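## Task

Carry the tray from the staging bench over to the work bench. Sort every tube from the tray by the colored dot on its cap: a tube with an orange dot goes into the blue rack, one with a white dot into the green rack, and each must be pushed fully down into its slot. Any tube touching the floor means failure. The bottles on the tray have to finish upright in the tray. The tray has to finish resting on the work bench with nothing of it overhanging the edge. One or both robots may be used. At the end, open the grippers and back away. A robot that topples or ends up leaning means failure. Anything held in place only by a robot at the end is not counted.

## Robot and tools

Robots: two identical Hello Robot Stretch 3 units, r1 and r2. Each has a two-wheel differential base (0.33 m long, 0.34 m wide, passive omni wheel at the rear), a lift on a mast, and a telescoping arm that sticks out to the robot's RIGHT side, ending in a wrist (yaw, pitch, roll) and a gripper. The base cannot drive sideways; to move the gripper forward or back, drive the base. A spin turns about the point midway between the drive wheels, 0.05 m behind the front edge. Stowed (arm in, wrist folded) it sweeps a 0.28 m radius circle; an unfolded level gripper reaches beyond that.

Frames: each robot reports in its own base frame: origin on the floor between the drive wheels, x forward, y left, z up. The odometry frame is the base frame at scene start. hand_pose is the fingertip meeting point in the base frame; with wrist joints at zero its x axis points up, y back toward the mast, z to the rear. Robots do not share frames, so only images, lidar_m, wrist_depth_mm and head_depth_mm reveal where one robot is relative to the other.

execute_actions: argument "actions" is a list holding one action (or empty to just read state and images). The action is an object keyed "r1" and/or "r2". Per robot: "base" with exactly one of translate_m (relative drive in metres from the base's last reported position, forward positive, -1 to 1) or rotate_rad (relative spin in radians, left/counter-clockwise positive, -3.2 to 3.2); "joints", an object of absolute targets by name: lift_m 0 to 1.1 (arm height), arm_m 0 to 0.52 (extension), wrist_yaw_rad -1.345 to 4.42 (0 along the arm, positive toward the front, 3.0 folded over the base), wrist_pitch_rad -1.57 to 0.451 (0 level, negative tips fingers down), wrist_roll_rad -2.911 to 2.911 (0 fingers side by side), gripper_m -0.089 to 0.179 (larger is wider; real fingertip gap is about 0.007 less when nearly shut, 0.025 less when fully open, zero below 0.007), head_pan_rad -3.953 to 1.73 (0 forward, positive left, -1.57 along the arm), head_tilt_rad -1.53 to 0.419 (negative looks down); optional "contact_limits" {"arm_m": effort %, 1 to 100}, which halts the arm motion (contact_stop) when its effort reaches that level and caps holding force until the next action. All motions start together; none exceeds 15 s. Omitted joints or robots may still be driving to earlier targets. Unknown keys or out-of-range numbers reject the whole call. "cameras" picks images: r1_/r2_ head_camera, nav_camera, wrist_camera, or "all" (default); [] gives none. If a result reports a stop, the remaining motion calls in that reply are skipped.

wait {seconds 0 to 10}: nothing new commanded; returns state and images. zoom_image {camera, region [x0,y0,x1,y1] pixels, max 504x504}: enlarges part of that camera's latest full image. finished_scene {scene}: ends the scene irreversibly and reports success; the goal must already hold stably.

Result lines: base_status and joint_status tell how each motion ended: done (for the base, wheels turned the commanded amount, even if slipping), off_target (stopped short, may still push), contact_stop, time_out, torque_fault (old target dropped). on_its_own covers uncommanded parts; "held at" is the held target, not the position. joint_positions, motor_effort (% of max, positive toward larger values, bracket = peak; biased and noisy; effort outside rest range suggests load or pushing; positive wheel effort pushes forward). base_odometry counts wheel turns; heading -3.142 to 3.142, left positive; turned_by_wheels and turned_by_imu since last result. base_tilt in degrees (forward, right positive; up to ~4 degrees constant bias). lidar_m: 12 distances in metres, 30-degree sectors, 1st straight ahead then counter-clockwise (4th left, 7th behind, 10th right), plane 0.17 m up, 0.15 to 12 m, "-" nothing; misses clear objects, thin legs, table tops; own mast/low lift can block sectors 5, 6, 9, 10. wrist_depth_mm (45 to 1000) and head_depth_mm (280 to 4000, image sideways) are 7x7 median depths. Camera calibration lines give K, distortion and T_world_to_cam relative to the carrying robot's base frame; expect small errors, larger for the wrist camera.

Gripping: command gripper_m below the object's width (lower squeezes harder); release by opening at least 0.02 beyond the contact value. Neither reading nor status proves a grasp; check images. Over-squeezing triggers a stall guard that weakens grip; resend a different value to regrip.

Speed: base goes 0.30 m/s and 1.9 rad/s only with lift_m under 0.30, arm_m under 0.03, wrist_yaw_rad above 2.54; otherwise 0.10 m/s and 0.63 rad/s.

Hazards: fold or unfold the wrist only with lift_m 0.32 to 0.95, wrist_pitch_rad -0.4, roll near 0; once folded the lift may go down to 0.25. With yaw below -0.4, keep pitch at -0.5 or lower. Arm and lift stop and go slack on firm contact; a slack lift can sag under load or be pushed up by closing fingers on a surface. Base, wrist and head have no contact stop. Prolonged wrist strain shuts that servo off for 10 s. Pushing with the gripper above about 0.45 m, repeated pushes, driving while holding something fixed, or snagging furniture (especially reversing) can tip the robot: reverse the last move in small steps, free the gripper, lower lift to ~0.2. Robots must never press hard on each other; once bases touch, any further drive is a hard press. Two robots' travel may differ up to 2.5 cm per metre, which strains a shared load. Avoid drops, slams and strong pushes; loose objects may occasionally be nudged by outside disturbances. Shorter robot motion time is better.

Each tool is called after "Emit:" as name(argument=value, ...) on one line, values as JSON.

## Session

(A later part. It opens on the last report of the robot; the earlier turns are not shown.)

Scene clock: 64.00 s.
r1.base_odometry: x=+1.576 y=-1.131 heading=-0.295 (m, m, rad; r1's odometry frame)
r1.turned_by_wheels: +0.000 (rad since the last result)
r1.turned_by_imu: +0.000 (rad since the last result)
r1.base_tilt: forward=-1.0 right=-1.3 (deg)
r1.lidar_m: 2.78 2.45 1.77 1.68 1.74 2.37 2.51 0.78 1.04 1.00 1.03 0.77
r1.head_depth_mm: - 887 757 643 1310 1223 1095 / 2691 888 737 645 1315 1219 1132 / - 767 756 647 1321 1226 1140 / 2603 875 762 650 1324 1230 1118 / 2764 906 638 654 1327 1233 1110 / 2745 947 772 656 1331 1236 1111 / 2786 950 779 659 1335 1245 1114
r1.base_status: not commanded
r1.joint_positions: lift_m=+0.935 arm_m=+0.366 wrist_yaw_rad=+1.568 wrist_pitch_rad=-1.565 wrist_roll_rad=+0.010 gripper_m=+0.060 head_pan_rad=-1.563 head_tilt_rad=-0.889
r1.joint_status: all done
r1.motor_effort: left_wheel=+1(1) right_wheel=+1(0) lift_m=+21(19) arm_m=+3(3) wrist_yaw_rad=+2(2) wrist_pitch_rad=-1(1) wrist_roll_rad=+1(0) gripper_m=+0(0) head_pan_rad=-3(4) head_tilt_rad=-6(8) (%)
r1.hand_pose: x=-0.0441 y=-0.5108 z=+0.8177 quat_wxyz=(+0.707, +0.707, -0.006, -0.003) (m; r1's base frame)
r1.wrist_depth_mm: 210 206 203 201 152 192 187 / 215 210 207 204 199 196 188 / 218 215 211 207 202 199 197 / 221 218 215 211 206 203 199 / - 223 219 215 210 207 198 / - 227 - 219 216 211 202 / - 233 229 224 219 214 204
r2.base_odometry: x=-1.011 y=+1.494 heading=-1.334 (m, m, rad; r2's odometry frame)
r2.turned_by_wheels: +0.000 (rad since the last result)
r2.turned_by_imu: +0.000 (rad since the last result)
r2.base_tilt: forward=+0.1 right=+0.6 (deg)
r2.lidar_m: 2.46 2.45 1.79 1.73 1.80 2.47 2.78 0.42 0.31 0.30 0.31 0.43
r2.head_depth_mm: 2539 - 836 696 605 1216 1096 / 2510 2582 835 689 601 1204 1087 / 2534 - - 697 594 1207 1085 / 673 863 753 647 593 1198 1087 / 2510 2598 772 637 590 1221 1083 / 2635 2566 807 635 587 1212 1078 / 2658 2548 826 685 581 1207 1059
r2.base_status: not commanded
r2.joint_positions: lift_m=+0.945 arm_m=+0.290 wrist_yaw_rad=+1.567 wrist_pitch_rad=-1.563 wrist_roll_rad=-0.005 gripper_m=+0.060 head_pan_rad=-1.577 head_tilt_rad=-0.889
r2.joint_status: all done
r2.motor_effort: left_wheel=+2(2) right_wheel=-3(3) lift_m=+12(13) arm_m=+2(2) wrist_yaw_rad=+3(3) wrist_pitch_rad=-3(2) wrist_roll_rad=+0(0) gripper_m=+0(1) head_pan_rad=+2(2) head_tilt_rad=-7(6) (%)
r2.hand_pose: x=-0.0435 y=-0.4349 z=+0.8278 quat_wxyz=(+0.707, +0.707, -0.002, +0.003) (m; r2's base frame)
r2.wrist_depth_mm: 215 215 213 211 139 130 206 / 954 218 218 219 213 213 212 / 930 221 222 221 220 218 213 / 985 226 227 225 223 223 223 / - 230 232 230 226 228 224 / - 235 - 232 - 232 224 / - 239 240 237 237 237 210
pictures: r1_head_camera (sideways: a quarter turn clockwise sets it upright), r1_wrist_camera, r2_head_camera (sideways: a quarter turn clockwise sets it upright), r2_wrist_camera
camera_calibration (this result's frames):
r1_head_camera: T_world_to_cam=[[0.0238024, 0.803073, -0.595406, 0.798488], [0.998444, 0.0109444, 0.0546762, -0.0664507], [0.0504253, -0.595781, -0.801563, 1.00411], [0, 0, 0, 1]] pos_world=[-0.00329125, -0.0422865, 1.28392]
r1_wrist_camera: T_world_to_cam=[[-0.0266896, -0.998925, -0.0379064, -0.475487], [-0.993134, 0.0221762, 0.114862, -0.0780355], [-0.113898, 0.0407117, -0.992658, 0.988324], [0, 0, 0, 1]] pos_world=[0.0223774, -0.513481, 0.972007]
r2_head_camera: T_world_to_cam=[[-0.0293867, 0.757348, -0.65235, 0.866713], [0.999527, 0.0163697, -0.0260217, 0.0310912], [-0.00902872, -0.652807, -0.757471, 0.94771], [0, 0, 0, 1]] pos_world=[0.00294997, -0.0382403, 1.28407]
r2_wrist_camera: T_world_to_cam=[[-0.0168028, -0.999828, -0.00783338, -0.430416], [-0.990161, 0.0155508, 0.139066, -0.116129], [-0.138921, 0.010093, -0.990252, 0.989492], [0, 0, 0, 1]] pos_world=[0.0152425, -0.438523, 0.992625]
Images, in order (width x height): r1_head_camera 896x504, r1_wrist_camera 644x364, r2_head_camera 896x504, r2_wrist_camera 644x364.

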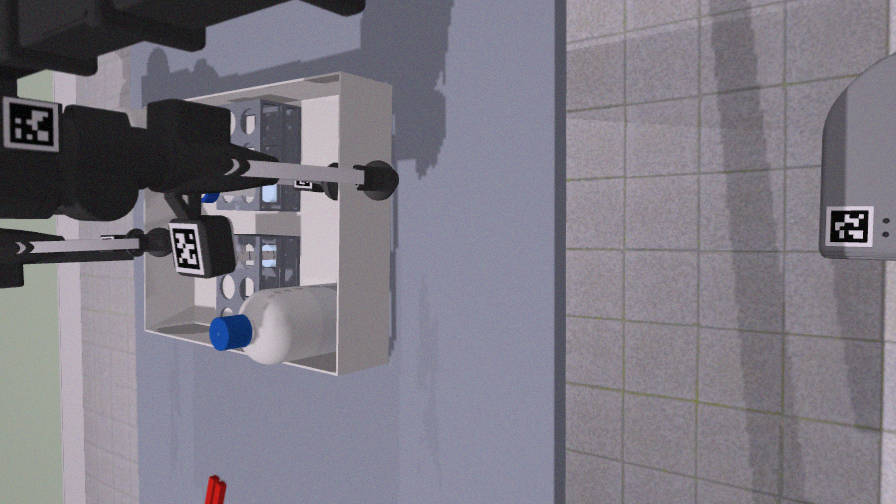

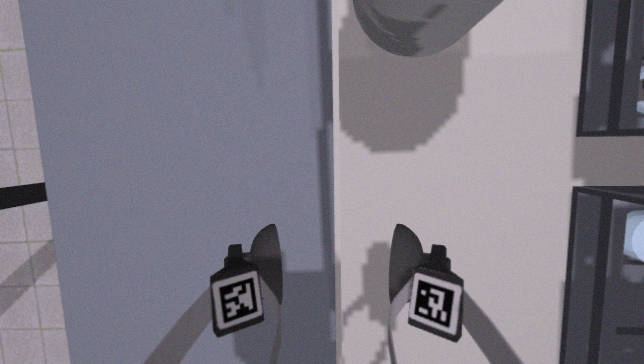

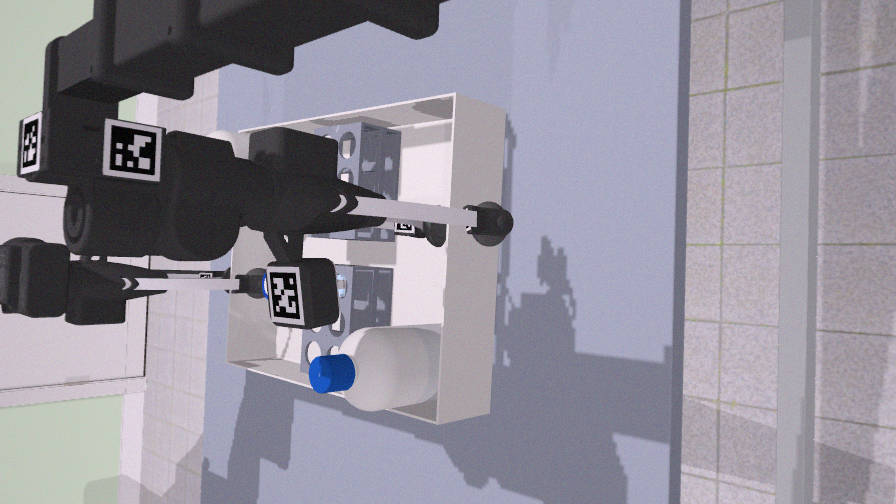

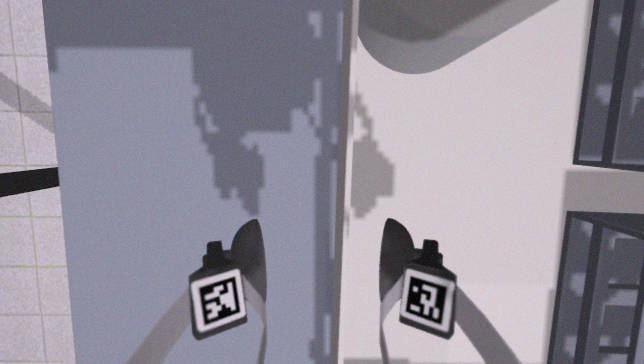

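Emit:
execute_actions(actions=[{"r1":{"joints":{"lift_m":0.915}},"r2":{"joints":{"lift_m":0.915,"arm_m":0.298}}}], cameras=[])

Emit:
execute_actions(actions=[{"r1":{"joints":{"gripper_m":-0.05}},"r2":{"joints":{"gripper_m":-0.05}}}], cameras=[])

Emit:
execute_actions(actions=[{"r1":{"joints":{"lift_m":0.96}},"r2":{"joints":{"lift_m":0.96}}}], cameras=["r1_head_camera","r2_head_camera"])

Scene clock: 66.53 s.
r1.base_odometry: x=+1.576 y=-1.131 heading=-0.295 (m, m, rad; r1's odometry frame)
r1.turned_by_wheels: +0.000 (rad since the last result)
r1.turned_by_imu: +0.000 (rad since the last result)
r1.base_tilt: forward=-0.9 right=-1.3 (deg)
r1.lidar_m: 2.78 2.44 1.77 1.68 1.73 2.37 2.50 0.79 1.04 0.99 1.02 0.76
r1.head_depth_mm: - - 756 643 1312 1217 1095 / - 908 736 645 1306 1226 1137 / - - 741 647 1319 1231 1130 / 778 891 762 649 1324 1237 1123 / 2770 903 639 651 1322 1237 1106 / 2744 937 769 658 1331 1248 1108 / 2769 951 781 660 1336 1245 1108
r1.base_status: not commanded
r1.joint_positions: lift_m=+0.915 arm_m=+0.366 wrist_yaw_rad=+1.568 wrist_pitch_rad=-1.565 wrist_roll_rad=+0.010 gripper_m=+0.060 head_pan_rad=-1.563 head_tilt_rad=-0.889
r1.joint_status: all done
r1.motor_effort: left_wheel=+1(0) right_wheel=+1(0) lift_m=+20(21) arm_m=+3(3) wrist_yaw_rad=+2(3) wrist_pitch_rad=-1(1) wrist_roll_rad=+0(1) gripper_m=+0(1) head_pan_rad=-4(4) head_tilt_rad=-7(6) (%)
r1.hand_pose: x=-0.0441 y=-0.5108 z=+0.7977 quat_wxyz=(+0.707, +0.707, -0.006, -0.003) (m; r1's base frame)
r1.wrist_depth_mm: 189 187 184 180 151 174 171 / 192 190 187 183 179 177 174 / 196 194 191 187 183 181 178 / 200 197 194 192 186 183 180 / 204 201 198 194 189 186 182 / 209 206 - 197 195 190 183 / 214 209 207 203 197 193 187
r2.base_odometry: x=-1.011 y=+1.494 heading=-1.334 (m, m, rad; r2's odometry frame)
r2.turned_by_wheels: +0.000 (rad since the last result)
r2.turned_by_imu: +0.000 (rad since the last result)
r2.base_tilt: forward=-0.1 right=+0.7 (deg)
r2.lidar_m: 2.46 2.45 1.80 1.73 1.80 2.47 2.78 0.42 0.31 0.30 0.31 0.43
r2.head_depth_mm: 2627 - - 711 597 1205 1098 / 2582 985 823 691 598 1214 1100 / 2562 - - 698 595 1205 1089 / 688 809 770 647 591 1198 1083 / 2515 1038 762 638 589 1212 1084 / 2661 2590 806 632 586 1207 1075 / 2634 2580 831 684 583 1200 1059
r2.base_status: not commanded
r2.joint_positions: lift_m=+0.915 arm_m=+0.298 wrist_yaw_rad=+1.567 wrist_pitch_rad=-1.563 wrist_roll_rad=-0.005 gripper_m=+0.060 head_pan_rad=-1.577 head_tilt_rad=-0.889
r2.joint_status: all done
r2.motor_effort: left_wheel=+2(2) right_wheel=-3(3) lift_m=+12(13) arm_m=+2(5) wrist_yaw_rad=+3(3) wrist_pitch_rad=-2(2) wrist_roll_rad=+0(0) gripper_m=+0(0) head_pan_rad=+2(2) head_tilt_rad=-7(8) (%)
r2.hand_pose: x=-0.0435 y=-0.4429 z=+0.7978 quat_wxyz=(+0.707, +0.707, -0.002, +0.003) (m; r2's base frame)
r2.wrist_depth_mm: 185 185 184 183 132 182 182 / 189 187 189 186 185 185 184 / 192 191 192 190 190 188 187 / 196 195 195 195 192 192 192 / 198 199 199 198 196 196 194 / 203 203 - 203 - 200 195 / 208 208 207 206 206 204 199
pictures: none
No camera images: the call's "cameras" was empty. Leave "cameras" out to get every camera's image.

Scene clock: 68.13 s.
r1.base_odometry: x=+1.576 y=-1.131 heading=-0.295 (m, m, rad; r1's odometry frame)
r1.turned_by_wheels: +0.000 (rad since the last result)
r1.turned_by_imu: +0.000 (rad since the last result)
r1.base_tilt: forward=-1.0 right=-1.3 (deg)
r1.lidar_m: 2.78 2.45 1.77 1.67 1.73 2.37 2.50 0.78 1.04 0.99 1.03 0.77
r1.head_depth_mm: - - 754 643 1311 1227 1096 / - 905 733 646 1311 1229 1128 / - - 755 648 1317 1229 1133 / 778 887 761 650 1322 1237 1129 / 2748 900 640 652 1314 1236 1106 / 2778 945 772 658 1331 1241 1108 / 2761 949 779 657 1338 1246 1113
r1.base_status: not commanded
r1.joint_positions: lift_m=+0.915 arm_m=+0.366 wrist_yaw_rad=+1.569 wrist_pitch_rad=-1.564 wrist_roll_rad=+0.010 gripper_m=-0.049 head_pan_rad=-1.563 head_tilt_rad=-0.889
r1.joint_status: all done
r1.motor_effort: left_wheel=+0(1) right_wheel=+0(1) lift_m=+25(25) arm_m=+2(3) wrist_yaw_rad=+2(2) wrist_pitch_rad=-2(2) wrist_roll_rad=+0(0) gripper_m=-17(95) head_pan_rad=-5(3) head_tilt_rad=-6(8) (%)
r1.hand_pose: x=-0.0439 y=-0.5110 z=+0.7975 quat_wxyz=(+0.707, +0.707, -0.006, -0.002) (m; r1's base frame)
r1.wrist_depth_mm: 189 186 183 179 151 172 170 / 192 189 187 183 178 176 172 / 196 193 190 186 181 179 176 / 199 197 194 190 184 181 178 / 204 200 198 193 188 185 181 / 208 204 202 - 191 187 182 / 213 208 206 202 195 191 183
r2.base_odometry: x=-1.011 y=+1.494 heading=-1.334 (m, m, rad; r2's odometry frame)
r2.turned_by_wheels: +0.000 (rad since the last result)
r2.turned_by_imu: +0.000 (rad since the last result)
r2.base_tilt: forward=+0.1 right=+0.7 (deg)
r2.lidar_m: 2.46 2.45 1.79 1.73 1.80 2.47 2.78 0.42 0.31 0.30 0.31 0.43
r2.head_depth_mm: 2658 - - 708 594 1219 1100 / 2602 980 812 676 598 1209 1094 / 2571 - - 653 595 1201 1084 / 708 824 770 650 592 1201 1080 / 2471 1034 753 639 589 1214 1081 / 2612 2597 807 631 586 1211 1073 / 2644 2572 830 683 582 1205 1057
r2.base_status: not commanded
r2.joint_positions: lift_m=+0.915 arm_m=+0.298 wrist_yaw_rad=+1.567 wrist_pitch_rad=-1.563 wrist_roll_rad=-0.001 gripper_m=-0.049 head_pan_rad=-1.577 head_tilt_rad=-0.889
r2.joint_status: all done
r2.motor_effort: left_wheel=+2(2) right_wheel=-3(3) lift_m=+16(17) arm_m=+1(2) wrist_yaw_rad=+3(3) wrist_pitch_rad=-2(3) wrist_roll_rad=-2(2) gripper_m=-20(99) head_pan_rad=+2(1) head_tilt_rad=-5(8) (%)
r2.hand_pose: x=-0.0435 y=-0.4430 z=+0.7975 quat_wxyz=(+0.707, +0.707, -0.004, +0.001) (m; r2's base frame)
r2.wrist_depth_mm: 183 185 184 183 132 179 178 / 188 186 187 185 182 183 182 / 191 191 191 190 186 187 186 / 195 194 195 193 190 190 189 / 198 198 198 197 194 194 192 / 203 203 203 - 197 198 193 / 207 206 206 205 203 202 197
pictures: none
No camera images: the call's "cameras" was empty. Leave "cameras" out to get every camera's image.

Scene clock: 69.37 s.
r1.base_odometry: x=+1.576 y=-1.131 heading=-0.295 (m, m, rad; r1's odometry frame)
r1.turned_by_wheels: +0.000 (rad since the last result)
r1.turned_by_imu: +0.000 (rad since the last result)
r1.base_tilt: forward=-0.9 right=-1.4 (deg)
r1.lidar_m: 2.77 2.44 1.77 1.68 1.73 2.37 2.51 0.78 1.03 1.00 1.03 0.77
r1.head_depth_mm: 2713 901 756 642 1304 1225 1098 / 2684 742 659 644 1306 1223 1132 / - 716 707 647 1318 1229 1133 / 2715 774 711 650 1323 1241 1127 / 2762 589 623 653 1333 1236 1108 / 2791 940 752 657 1331 1246 1111 / 2781 944 778 660 1345 1247 1108
r1.base_status: not commanded
r1.joint_positions: lift_m=+0.959 arm_m=+0.366 wrist_yaw_rad=+1.569 wrist_pitch_rad=-1.564 wrist_roll_rad=+0.010 gripper_m=-0.049 head_pan_rad=-1.563 head_tilt_rad=-0.889
r1.joint_status: all done
r1.motor_effort: left_wheel=+1(0) right_wheel=+1(0) lift_m=+44(45) arm_m=+2(2) wrist_yaw_rad=+1(1) wrist_pitch_rad=-2(2) wrist_roll_rad=+0(0) gripper_m=-17(17) head_pan_rad=-4(5) head_tilt_rad=-7(7) (%)
r1.hand_pose: x=-0.0439 y=-0.5110 z=+0.8417 quat_wxyz=(+0.707, +0.707, -0.006, -0.002) (m; r1's base frame)
r1.wrist_depth_mm: - 229 226 222 151 172 170 / - 235 230 226 179 175 173 / - 237 235 230 182 178 176 / - 243 239 235 184 181 179 / - 248 244 239 187 185 181 / - 254 248 - 190 188 182 / - 258 255 249 195 191 183
r2.base_odometry: x=-1.011 y=+1.494 heading=-1.334 (m, m, rad; r2's odometry frame)
r2.turned_by_wheels: +0.000 (rad since the last result)
r2.turned_by_imu: +0.000 (rad since the last result)
r2.base_tilt: forward=+0.1 right=+0.8 (deg)
r2.lidar_m: 2.46 2.44 1.80 1.73 1.80 2.47 2.78 0.42 0.31 0.30 0.31 0.43
r2.head_depth_mm: 2509 - 866 710 601 1218 1100 / - 2583 762 657 600 1206 1089 / - - 711 651 595 1203 1091 / 683 835 713 616 593 1198 1084 / 2484 2622 694 642 589 1214 1080 / 2627 2578 533 603 587 1216 1068 / 2698 2554 827 685 583 1204 1055
r2.base_status: not commanded
r2.joint_positions: lift_m=+0.959 arm_m=+0.298 wrist_yaw_rad=+1.567 wrist_pitch_rad=-1.563 wrist_roll_rad=-0.001 gripper_m=-0.049 head_pan_rad=-1.577 head_tilt_rad=-0.889
r2.joint_status: all done
r2.motor_effort: left_wheel=+2(2) right_wheel=-3(3) lift_m=+31(33) arm_m=+2(1) wrist_yaw_rad=+3(3) wrist_pitch_rad=-3(2) wrist_roll_rad=-2(2) gripper_m=-20(20) head_pan_rad=+2(2) head_tilt_rad=-7(7) (%)
r2.hand_pose: x=-0.0435 y=-0.4430 z=+0.8415 quat_wxyz=(+0.707, +0.707, -0.004, +0.001) (m; r2's base frame)
r2.wrist_depth_mm: 945 225 227 225 131 179 178 / 967 230 228 227 182 183 182 / 970 236 235 232 186 185 185 / - 238 238 237 189 190 190 / - 243 244 240 193 194 193 / - 249 249 - 199 198 194 / - 254 252 204 203 202 197
pictures: r1_head_camera (sideways: a quarter turn clockwise sets it upright), r2_head_camera (sideways: a quarter turn clockwise sets it upright)
camera_calibration (this result's frames):
r1_head_camera: T_world_to_cam=[[0.0238023, 0.803073, -0.595406, 0.798488], [0.998444, 0.0109445, 0.0546762, -0.0664507], [0.0504254, -0.595781, -0.801563, 1.00411], [0, 0, 0, 1]] pos_world=[-0.00329125, -0.0422865, 1.28392]
r2_head_camera: T_world_to_cam=[[-0.0293867, 0.757348, -0.65235, 0.866713], [0.999527, 0.0163697, -0.0260217, 0.0310912], [-0.00902872, -0.652807, -0.757471, 0.94771], [0, 0, 0, 1]] pos_world=[0.00294997, -0.0382403, 1.28407]
Images, in order (width x height): r1_head_camera 896x504, r2_head_camera 896x504.

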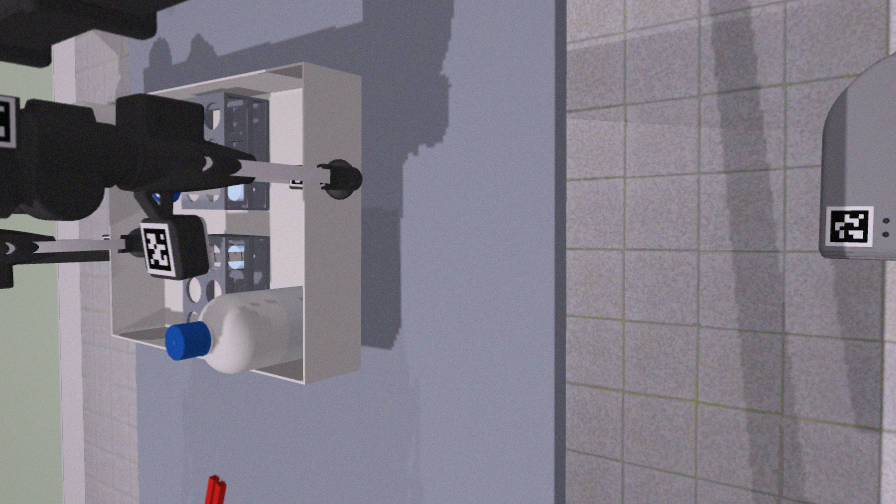

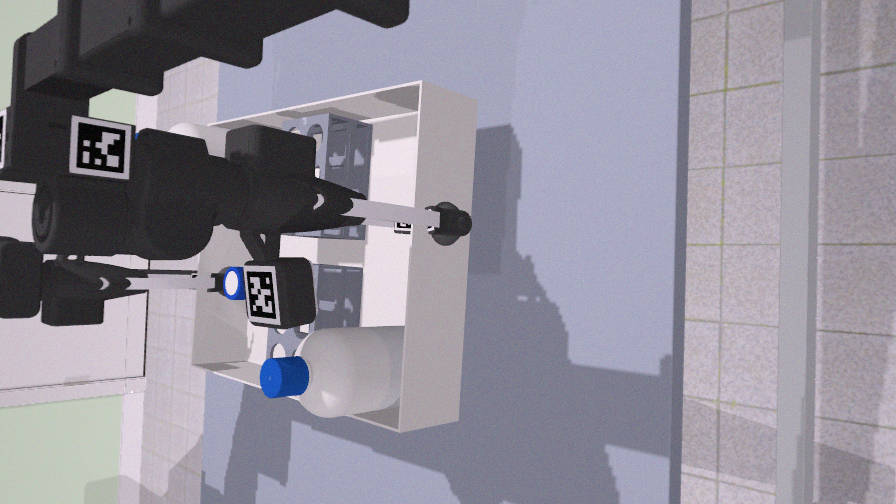

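Emit:
execute_actions(actions=[{"r1":{"joints":{"lift_m":1.06}},"r2":{"joints":{"lift_m":1.06}}}], cameras=[])

Emit:
execute_actions(actions=[{"r1":{"base":{"translate_m":-0.8}},"r2":{"base":{"translate_m":0.8}}}], cameras=["r1_head_camera","r2_head_camera"])

Scene clock: 72.37 s.
r1.base_odometry: x=+1.576 y=-1.131 heading=-0.295 (m, m, rad; r1's odometry frame)
r1.turned_by_wheels: +0.000 (rad since the last result)
r1.turned_by_imu: +0.000 (rad since the last result)
r1.base_tilt: forward=-0.9 right=-1.3 (deg)
r1.lidar_m: 2.78 2.45 1.77 1.67 1.73 2.37 2.50 0.78 1.03 0.99 1.03 0.76
r1.head_depth_mm: 2668 864 753 643 1298 1219 1090 / 672 628 738 645 1326 1225 1128 / 759 645 725 648 1316 1228 1136 / 663 622 731 649 1331 1232 1124 / 752 527 728 654 1328 1228 1109 / 2724 556 753 656 1327 1240 1112 / 2762 947 774 657 1343 1247 1114
r1.base_status: not commanded
r1.joint_positions: lift_m=+1.059 arm_m=+0.366 wrist_yaw_rad=+1.569 wrist_pitch_rad=-1.564 wrist_roll_rad=+0.010 gripper_m=-0.049 head_pan_rad=-1.563 head_tilt_rad=-0.889
r1.joint_status: all done
r1.motor_effort: left_wheel=+0(1) right_wheel=+0(0) lift_m=+44(44) arm_m=+2(2) wrist_yaw_rad=+2(1) wrist_pitch_rad=-1(2) wrist_roll_rad=+0(0) gripper_m=-17(17) head_pan_rad=-4(5) head_tilt_rad=-7(8) (%)
r1.hand_pose: x=-0.0439 y=-0.5110 z=+0.9417 quat_wxyz=(+0.707, +0.707, -0.006, -0.002) (m; r1's base frame)
r1.wrist_depth_mm: - 332 321 318 151 173 171 / - - 331 324 179 177 173 / - - 336 330 181 178 176 / - 350 346 336 184 181 178 / - - 351 340 187 184 181 / - - 357 - 190 187 182 / - - 364 358 195 191 183
r2.base_odometry: x=-1.011 y=+1.494 heading=-1.334 (m, m, rad; r2's odometry frame)
r2.turned_by_wheels: +0.000 (rad since the last result)
r2.turned_by_imu: +0.000 (rad since the last result)
r2.base_tilt: forward=+0.2 right=+0.7 (deg)
r2.lidar_m: 2.47 2.45 1.80 1.73 1.79 2.47 2.77 0.42 0.31 0.30 0.31 0.43
r2.head_depth_mm: 2652 2719 843 709 603 1216 1104 / 2606 676 574 690 599 1212 1089 / - - 529 685 595 1201 1093 / 2573 692 533 696 591 1197 1083 / 2587 638 517 692 589 1217 1077 / 2607 454 496 685 585 1212 1073 / 2674 2564 799 684 584 1198 1055
r2.base_status: not commanded
r2.joint_positions: lift_m=+1.059 arm_m=+0.298 wrist_yaw_rad=+1.567 wrist_pitch_rad=-1.563 wrist_roll_rad=-0.001 gripper_m=-0.049 head_pan_rad=-1.577 head_tilt_rad=-0.889
r2.joint_status: all done
r2.motor_effort: left_wheel=+2(2) right_wheel=-2(3) lift_m=+31(31) arm_m=+1(1) wrist_yaw_rad=+3(3) wrist_pitch_rad=-2(3) wrist_roll_rad=-2(2) gripper_m=-20(20) head_pan_rad=+2(2) head_tilt_rad=-6(7) (%)
r2.hand_pose: x=-0.0435 y=-0.4430 z=+0.9415 quat_wxyz=(+0.707, +0.707, -0.004, +0.001) (m; r2's base frame)
r2.wrist_depth_mm: - 322 322 319 131 179 178 / - 327 326 327 181 184 182 / - 333 333 328 186 186 184 / - 339 341 338 189 190 189 / - 347 345 344 194 192 192 / - - 353 - 198 199 194 / - - 355 205 203 202 197
pictures: none
No camera images: the call's "cameras" was empty. Leave "cameras" out to get every camera's image.

Scene clock: 81.90 s.
r1.base_odometry: x=+0.810 y=-0.899 heading=-0.295 (m, m, rad; r1's odometry frame)
r1.turned_by_wheels: +0.000 (rad since the last result)
r1.turned_by_imu: +0.004 (rad since the last result)
r1.base_tilt: forward=-0.9 right=-1.3 (deg)
r1.lidar_m: 1.53 2.42 1.73 1.67 1.74 2.36 1.72 1.96 3.23 0.36 0.37 1.41
r1.head_depth_mm: 2718 2122 1853 1575 1378 1217 1095 / 683 644 1824 1599 1392 1227 1134 / 773 662 1807 1590 1397 1230 1140 / 667 637 790 1542 1370 1193 1119 / 760 535 751 654 850 1237 1107 / 2683 606 771 655 1355 1243 1110 / 2783 940 780 657 1351 1237 1117
r1.base_status: done
r1.joint_positions: lift_m=+1.059 arm_m=+0.366 wrist_yaw_rad=+1.571 wrist_pitch_rad=-1.555 wrist_roll_rad=+0.010 gripper_m=-0.049 head_pan_rad=-1.563 head_tilt_rad=-0.889
r1.joint_status: not commanded
r1.motor_effort: left_wheel=+2(2) right_wheel=-3(5) lift_m=+44(44) arm_m=-2(2) wrist_yaw_rad=-2(1) wrist_pitch_rad=-4(5) wrist_roll_rad=+0(0) gripper_m=-21(20) head_pan_rad=-5(5) head_tilt_rad=-6(8) (%)
r1.hand_pose: x=-0.0416 y=-0.5114 z=+0.9415 quat_wxyz=(+0.707, +0.707, -0.009, +0.002) (m; r1's base frame)
r1.wrist_depth_mm: - - 326 322 154 176 174 / - - 334 327 181 180 176 / - - 338 332 185 181 179 / - - - - 186 183 180 / - - - - 189 185 183 / - - - - 191 188 184 / - - - - 195 191 186
r2.base_odometry: x=-0.823 y=+0.716 heading=-1.334 (m, m, rad; r2's odometry frame)
r2.turned_by_wheels: +0.000 (rad since the last result)
r2.turned_by_imu: -0.005 (rad since the last result)
r2.base_tilt: forward=+0.1 right=+0.8 (deg)
r2.lidar_m: 1.67 2.45 1.80 1.73 1.79 2.46 1.18 0.43 0.30 0.31 3.10 1.89
r2.head_depth_mm: 2653 2699 865 712 602 1222 1099 / 2586 710 563 688 597 1216 1089 / - - 535 700 594 697 1072 / 2619 694 539 1632 1448 1273 1096 / 2590 653 527 1619 1449 1260 1116 / 2656 456 504 1685 1436 1249 1110 / 2658 2541 1975 1681 1426 1247 1102
r2.base_status: done
r2.joint_positions: lift_m=+1.059 arm_m=+0.298 wrist_yaw_rad=+1.568 wrist_pitch_rad=-1.554 wrist_roll_rad=-0.001 gripper_m=-0.049 head_pan_rad=-1.577 head_tilt_rad=-0.889
r2.joint_status: not commanded
r2.motor_effort: left_wheel=+4(8) right_wheel=-6(7) lift_m=+31(31) arm_m=-1(1) wrist_yaw_rad=+3(3) wrist_pitch_rad=-5(6) wrist_roll_rad=-2(2) gripper_m=-24(24) head_pan_rad=+1(2) head_tilt_rad=-6(7) (%)
r2.hand_pose: x=-0.0411 y=-0.4433 z=+0.9413 quat_wxyz=(+0.707, +0.707, -0.007, +0.005) (m; r2's base frame)
r2.wrist_depth_mm: - - - - 136 178 180 / - - - - 183 183 183 / - - - - 187 188 187 / - - - 916 190 191 192 / - 345 344 343 196 195 195 / - - 351 - 199 201 196 / - - 360 357 205 204 201
pictures: r1_head_camera (sideways: a quarter turn clockwise sets it upright), r2_head_camera (sideways: a quarter turn clockwise sets it upright)
camera_calibration (this result's frames):
r1_head_camera: T_world_to_cam=[[0.0238021, 0.803073, -0.595406, 0.798488], [0.998444, 0.0109447, 0.0546762, -0.0664507], [0.0504255, -0.595781, -0.801563, 1.00411], [0, 0, 0, 1]] pos_world=[-0.00329124, -0.0422865, 1.28392]
r2_head_camera: T_world_to_cam=[[-0.0293866, 0.757348, -0.65235, 0.866713], [0.999527, 0.0163696, -0.0260217, 0.0310912], [-0.0090288, -0.652807, -0.757471, 0.94771], [0, 0, 0, 1]] pos_world=[0.00294996, -0.0382403, 1.28407]
Images, in order (width x height): r1_head_camera 896x504, r2_head_camera 896x504.

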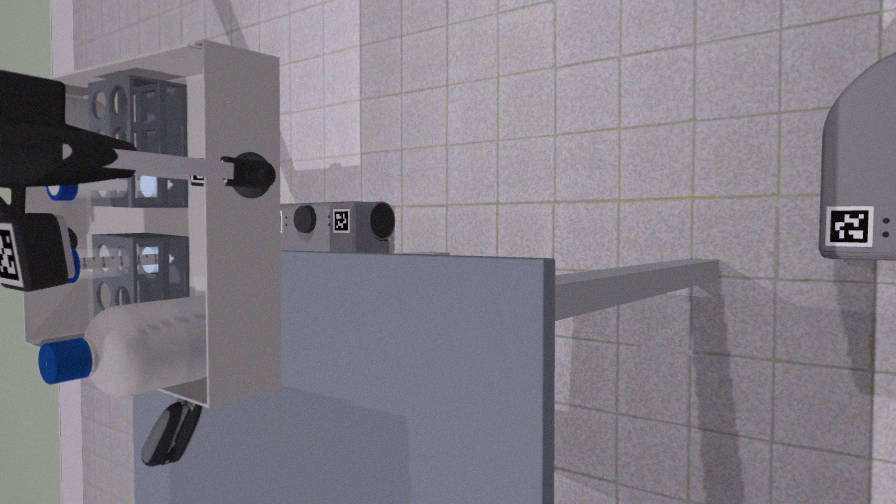

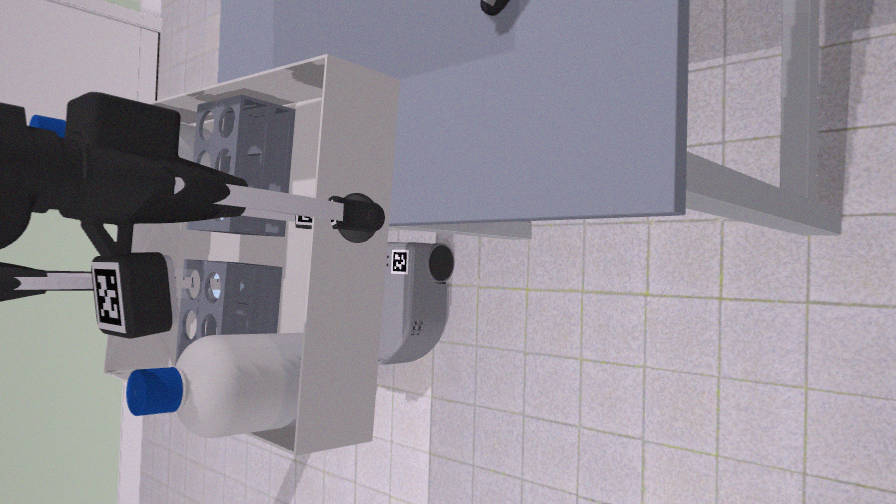

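Emit:
execute_actions(actions=[{"r1":{"base":{"translate_m":-0.79},"joints":{"arm_m":0.372}},"r2":{"base":{"translate_m":0.8}}}], cameras=[])

Emit:
execute_actions(actions=[{"r1":{"base":{"translate_m":-0.795}},"r2":{"base":{"translate_m":0.8}}}], cameras=["r1_nav_camera","r2_nav_camera"])

Scene clock: 92.47 s.
r1.base_odometry: x=+0.054 y=-0.670 heading=-0.295 (m, m, rad; r1's odometry frame)
r1.turned_by_wheels: +0.000 (rad since the last result)
r1.turned_by_imu: +0.004 (rad since the last result)
r1.base_tilt: forward=-0.9 right=-1.3 (deg)
r1.lidar_m: 2.31 2.37 1.74 1.68 1.73 2.37 2.35 0.96 1.34 1.32 1.32 0.92
r1.head_depth_mm: 2702 2144 1874 1597 1380 1222 1098 / 718 641 1842 1583 1391 1228 1130 / 760 653 1787 1611 1393 1221 1128 / 782 657 1656 1611 1395 1230 1119 / 769 542 1768 1608 1398 1239 1107 / 2741 2144 1898 1615 1409 1238 1104 / 2776 2342 1926 1636 1406 1241 1120
r1.base_status: done
r1.joint_positions: lift_m=+1.059 arm_m=+0.372 wrist_yaw_rad=+1.571 wrist_pitch_rad=-1.556 wrist_roll_rad=+0.011 gripper_m=-0.049 head_pan_rad=-1.563 head_tilt_rad=-0.889
r1.joint_status: all done
r1.motor_effort: left_wheel=+1(3) right_wheel=+0(8) lift_m=+44(43) arm_m=-2(4) wrist_yaw_rad=-2(2) wrist_pitch_rad=-4(5) wrist_roll_rad=-1(1) gripper_m=-20(20) head_pan_rad=-4(5) head_tilt_rad=-7(6) (%)
r1.hand_pose: x=-0.0417 y=-0.5174 z=+0.9416 quat_wxyz=(+0.707, +0.707, -0.009, +0.001) (m; r1's base frame)
r1.wrist_depth_mm: - - - - 155 175 174 / - - - - 181 179 176 / - - - - 184 181 179 / - - - - 187 183 181 / - - - - 190 185 182 / - - - - 190 188 184 / - - - - 194 190 185
r2.base_odometry: x=-0.635 y=-0.061 heading=-1.334 (m, m, rad; r2's odometry frame)
r2.turned_by_wheels: +0.000 (rad since the last result)
r2.turned_by_imu: -0.006 (rad since the last result)
r2.base_tilt: forward=-0.1 right=+0.8 (deg)
r2.lidar_m: 1.15 2.47 1.80 1.73 1.79 2.45 1.19 0.92 1.28 1.31 1.27 0.90
r2.head_depth_mm: 2690 2685 2072 1747 1481 1277 1138 / 2612 673 573 1677 1479 1282 1134 / - - 533 1667 1457 1270 1127 / 2556 695 541 1636 1460 1258 1116 / 2625 649 526 1633 1453 1261 1112 / 2684 458 505 1693 1436 1258 1107 / 2658 2549 1973 1679 1428 1247 1107
r2.base_status: done
r2.joint_positions: lift_m=+1.059 arm_m=+0.298 wrist_yaw_rad=+1.568 wrist_pitch_rad=-1.553 wrist_roll_rad=+0.000 gripper_m=-0.049 head_pan_rad=-1.577 head_tilt_rad=-0.889
r2.joint_status: not commanded
r2.motor_effort: left_wheel=+3(10) right_wheel=-5(9) lift_m=+31(31) arm_m=-1(1) wrist_yaw_rad=+2(3) wrist_pitch_rad=-6(6) wrist_roll_rad=-3(3) gripper_m=-23(23) head_pan_rad=+1(1) head_tilt_rad=-7(8) (%)
r2.hand_pose: x=-0.0411 y=-0.4433 z=+0.9413 quat_wxyz=(+0.707, +0.707, -0.007, +0.005) (m; r2's base frame)
r2.wrist_depth_mm: - - - - 135 127 180 / - - - - 182 182 182 / - - - - 186 187 186 / - - - - 191 191 192 / - - - - 194 196 195 / - - - - 198 200 196 / - - - - 205 205 199
pictures: none
No camera images: the call's "cameras" was empty. Leave "cameras" out to get every camera's image.

Scene clock: 102.07 s.
r1.base_odometry: x=-0.706 y=-0.439 heading=-0.295 (m, m, rad; r1's odometry frame)
r1.turned_by_wheels: +0.000 (rad since the last result)
r1.turned_by_imu: +0.005 (rad since the last result)
r1.base_tilt: forward=-0.9 right=-1.3 (deg)
r1.lidar_m: 1.69 2.37 1.73 1.67 1.73 2.38 1.56 1.45 0.38 0.38 3.23 1.94
r1.head_depth_mm: 2713 762 756 642 1337 1218 1095 / 720 640 740 645 813 1233 1127 / 769 660 1300 1508 1369 1214 1133 / 771 656 1645 1604 1396 1231 1117 / 771 543 1799 1615 1399 1234 1107 / 2776 2114 1911 1611 1410 1243 1110 / 2772 2359 1943 1629 1421 1243 1114
r1.base_status: done
r1.joint_positions: lift_m=+1.059 arm_m=+0.372 wrist_yaw_rad=+1.571 wrist_pitch_rad=-1.560 wrist_roll_rad=+0.014 gripper_m=-0.049 head_pan_rad=-1.563 head_tilt_rad=-0.889
r1.joint_status: not commanded
r1.motor_effort: left_wheel=+0(1) right_wheel=+2(6) lift_m=+44(43) arm_m=-2(2) wrist_yaw_rad=-1(2) wrist_pitch_rad=-3(4) wrist_roll_rad=-2(2) gripper_m=-20(20) head_pan_rad=-4(4) head_tilt_rad=-7(6) (%)
r1.hand_pose: x=-0.0427 y=-0.5174 z=+0.9416 quat_wxyz=(+0.707, +0.707, -0.008, -0.001) (m; r1's base frame)
r1.wrist_depth_mm: - - - - 155 175 174 / - - - - 182 178 176 / - - - - 184 180 178 / - - - - 186 183 180 / - - 351 345 188 186 182 / - - 359 - 190 187 184 / - - 364 355 194 190 183
r2.base_odometry: x=-0.447 y=-0.839 heading=-1.334 (m, m, rad; r2's odometry frame)
r2.turned_by_wheels: +0.000 (rad since the last result)
r2.turned_by_imu: -0.006 (rad since the last result)
r2.base_tilt: forward=+0.2 right=+0.9 (deg)
r2.lidar_m: 1.11 2.49 1.80 1.74 1.80 2.44 1.69 1.91 3.10 0.29 0.29 0.41
r2.head_depth_mm: 2645 2718 2065 1750 1481 1289 1136 / 2592 677 577 1682 1476 1272 1129 / - - 530 1685 1457 1277 1123 / 2535 694 538 1632 1459 1272 1119 / 2605 644 527 709 603 766 1076 / 2627 456 506 691 586 717 1069 / 2661 2534 755 685 582 1179 1073
r2.base_status: done
r2.joint_positions: lift_m=+1.059 arm_m=+0.298 wrist_yaw_rad=+1.568 wrist_pitch_rad=-1.554 wrist_roll_rad=+0.001 gripper_m=-0.049 head_pan_rad=-1.577 head_tilt_rad=-0.889
r2.joint_status: not commanded
r2.motor_effort: left_wheel=+3(8) right_wheel=-4(7) lift_m=+31(31) arm_m=-1(1) wrist_yaw_rad=+2(2) wrist_pitch_rad=-5(6) wrist_roll_rad=-3(3) gripper_m=-23(23) head_pan_rad=+2(1) head_tilt_rad=-5(7) (%)
r2.hand_pose: x=-0.0412 y=-0.4433 z=+0.9413 quat_wxyz=(+0.707, +0.707, -0.007, +0.004) (m; r2's base frame)
r2.wrist_depth_mm: - 318 321 318 134 128 178 / - 332 325 323 183 182 181 / - 344 332 331 185 186 185 / - - - - 191 189 191 / - - - - 196 196 194 / - - - - 199 201 195 / - - - - 205 206 199
pictures: r1_nav_camera (sideways: a quarter turn counterclockwise sets it upright), r2_nav_camera (sideways: a quarter turn counterclockwise sets it upright)
camera_calibration (this result's frames):
r1_nav_camera: T_world_to_cam=[[-0.00686743, -0.772181, 0.635366, -0.782102], [-0.999393, -0.0164095, -0.030745, 0.0947069], [0.0341668, -0.635191, -0.771599, 0.961846], [0, 0, 0, 1]] pos_world=[0.0564152, 0.0085857, 1.24199]
r2_nav_camera: T_world_to_cam=[[0.045725, -0.801561, 0.596162, -0.744234], [-0.998375, -0.0163529, 0.0545873, -0.0124626], [-0.0340061, -0.597689, -0.801007, 0.995661], [0, 0, 0, 1]] pos_world=[0.0554463, -0.00165692, 1.24189]
Images, in order (width x height): r1_nav_camera 672x504, r2_nav_camera 672x504.

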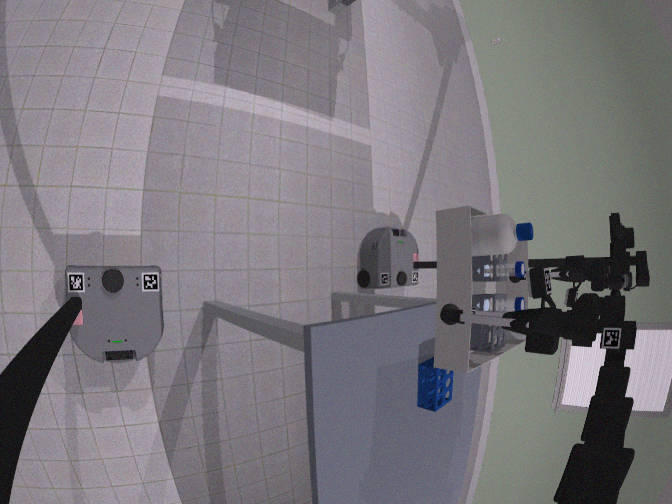

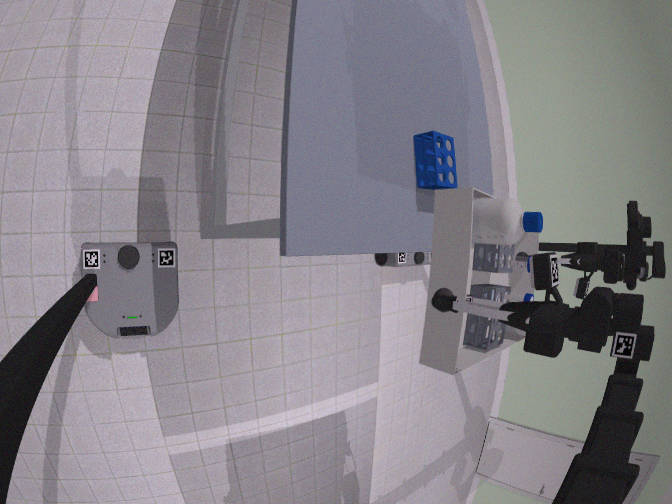

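Emit:
execute_actions(actions=[{"r1":{"base":{"translate_m":-0.845},"joints":{"arm_m":0.378}},"r2":{"base":{"translate_m":0.85}}}], cameras=["r1_nav_camera","r2_nav_camera"])

Scene clock: 112.80 s.
r1.base_odometry: x=-1.515 y=-0.194 heading=-0.295 (m, m, rad; r1's odometry frame)
r1.turned_by_wheels: +0.000 (rad since the last result)
r1.turned_by_imu: +0.001 (rad since the last result)
r1.base_tilt: forward=-0.8 right=-1.3 (deg)
r1.lidar_m: 2.53 2.37 1.73 1.67 1.73 2.36 2.76 0.76 1.06 1.02 1.06 0.81
r1.head_depth_mm: 2667 862 755 639 1323 1225 1092 / 715 640 740 645 1334 1217 1127 / 768 651 743 650 1340 1231 1133 / 737 659 747 649 1339 1229 1119 / 769 544 748 654 1358 1240 1111 / 2724 865 770 654 1355 1245 1103 / 2804 946 775 658 1359 1245 1116
r1.base_status: done
r1.joint_positions: lift_m=+1.059 arm_m=+0.378 wrist_yaw_rad=+1.568 wrist_pitch_rad=-1.571 wrist_roll_rad=+0.014 gripper_m=-0.049 head_pan_rad=-1.563 head_tilt_rad=-0.889
r1.joint_status: all done
r1.motor_effort: left_wheel=-2(3) right_wheel=+5(4) lift_m=+44(44) arm_m=+1(1) wrist_yaw_rad=+1(1) wrist_pitch_rad=+1(3) wrist_roll_rad=-2(2) gripper_m=-17(20) head_pan_rad=-4(6) head_tilt_rad=-7(8) (%)
r1.hand_pose: x=-0.0455 y=-0.5230 z=+0.9419 quat_wxyz=(+0.707, +0.707, -0.005, -0.006) (m; r1's base frame)
r1.wrist_depth_mm: - - 322 318 151 173 171 / - - 330 325 179 178 174 / - - 337 330 182 179 177 / - 348 343 338 186 182 179 / - - 351 341 188 184 180 / - - 358 - 189 187 181 / - - 368 360 194 190 182
r2.base_odometry: x=-0.248 y=-1.665 heading=-1.334 (m, m, rad; r2's odometry frame)
r2.turned_by_wheels: +0.000 (rad since the last result)
r2.turned_by_imu: -0.003 (rad since the last result)
r2.base_tilt: forward=+0.1 right=+0.7 (deg)
r2.lidar_m: 2.70 2.50 1.81 1.74 1.80 2.46 2.53 0.41 0.30 0.29 0.30 0.40
r2.head_depth_mm: 2614 2722 845 713 603 1217 1102 / 2609 675 587 689 599 1205 1094 / - - 616 684 594 1204 1091 / 2546 694 528 696 592 1202 1087 / 2586 638 517 692 591 1189 1083 / 2665 452 497 689 586 1184 1072 / 2614 2516 806 683 583 1180 1076
r2.base_status: done
r2.joint_positions: lift_m=+1.059 arm_m=+0.298 wrist_yaw_rad=+1.567 wrist_pitch_rad=-1.564 wrist_roll_rad=+0.003 gripper_m=-0.049 head_pan_rad=-1.577 head_tilt_rad=-0.889
r2.joint_status: not commanded
r2.motor_effort: left_wheel=+0(8) right_wheel=+1(3) lift_m=+31(31) arm_m=-1(2) wrist_yaw_rad=+3(3) wrist_pitch_rad=-2(5) wrist_roll_rad=-4(4) gripper_m=-20(23) head_pan_rad=+2(1) head_tilt_rad=-6(8) (%)
r2.hand_pose: x=-0.0439 y=-0.4433 z=+0.9416 quat_wxyz=(+0.707, +0.707, -0.004, +0.000) (m; r2's base frame)
r2.wrist_depth_mm: - 324 320 317 127 175 175 / - 327 325 324 181 181 181 / - 332 331 330 185 184 182 / - 342 343 191 189 190 189 / - 350 344 192 193 194 192 / - 356 350 - 198 200 193 / - - 361 280 206 205 199
pictures: r1_nav_camera (sideways: a quarter turn counterclockwise sets it upright), r2_nav_camera (sideways: a quarter turn counterclockwise sets it upright)
camera_calibration (this result's frames):
r1_nav_camera: T_world_to_cam=[[-0.00686734, -0.772181, 0.635366, -0.782102], [-0.999393, -0.0164096, -0.030745, 0.0947069], [0.0341668, -0.635191, -0.771599, 0.961846], [0, 0, 0, 1]] pos_world=[0.0564152, 0.00858572, 1.24199]
r2_nav_camera: T_world_to_cam=[[0.0457247, -0.801561, 0.596162, -0.744234], [-0.998375, -0.0163525, 0.0545873, -0.0124626], [-0.0340064, -0.597689, -0.801007, 0.995661], [0, 0, 0, 1]] pos_world=[0.0554463, -0.00165694, 1.24189]
Images, in order (width x height): r1_nav_camera 672x504, r2_nav_camera 672x504.

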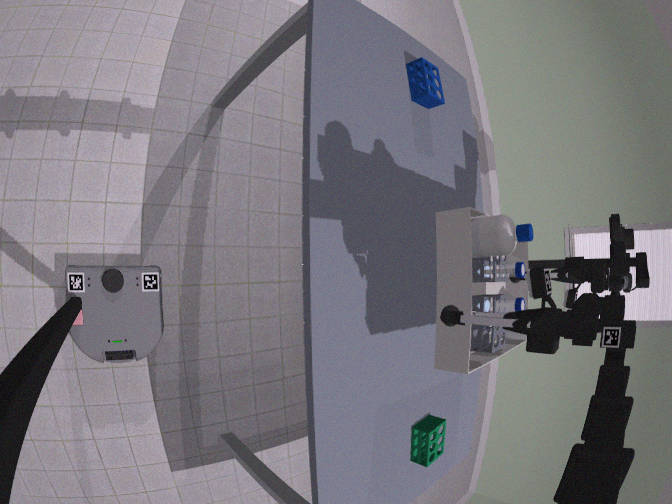

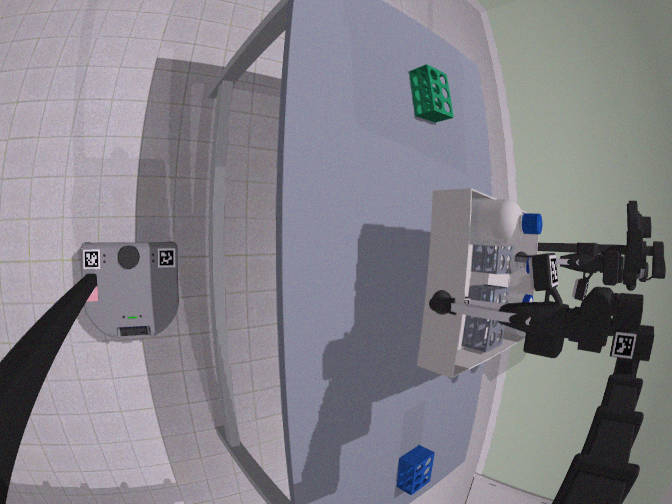

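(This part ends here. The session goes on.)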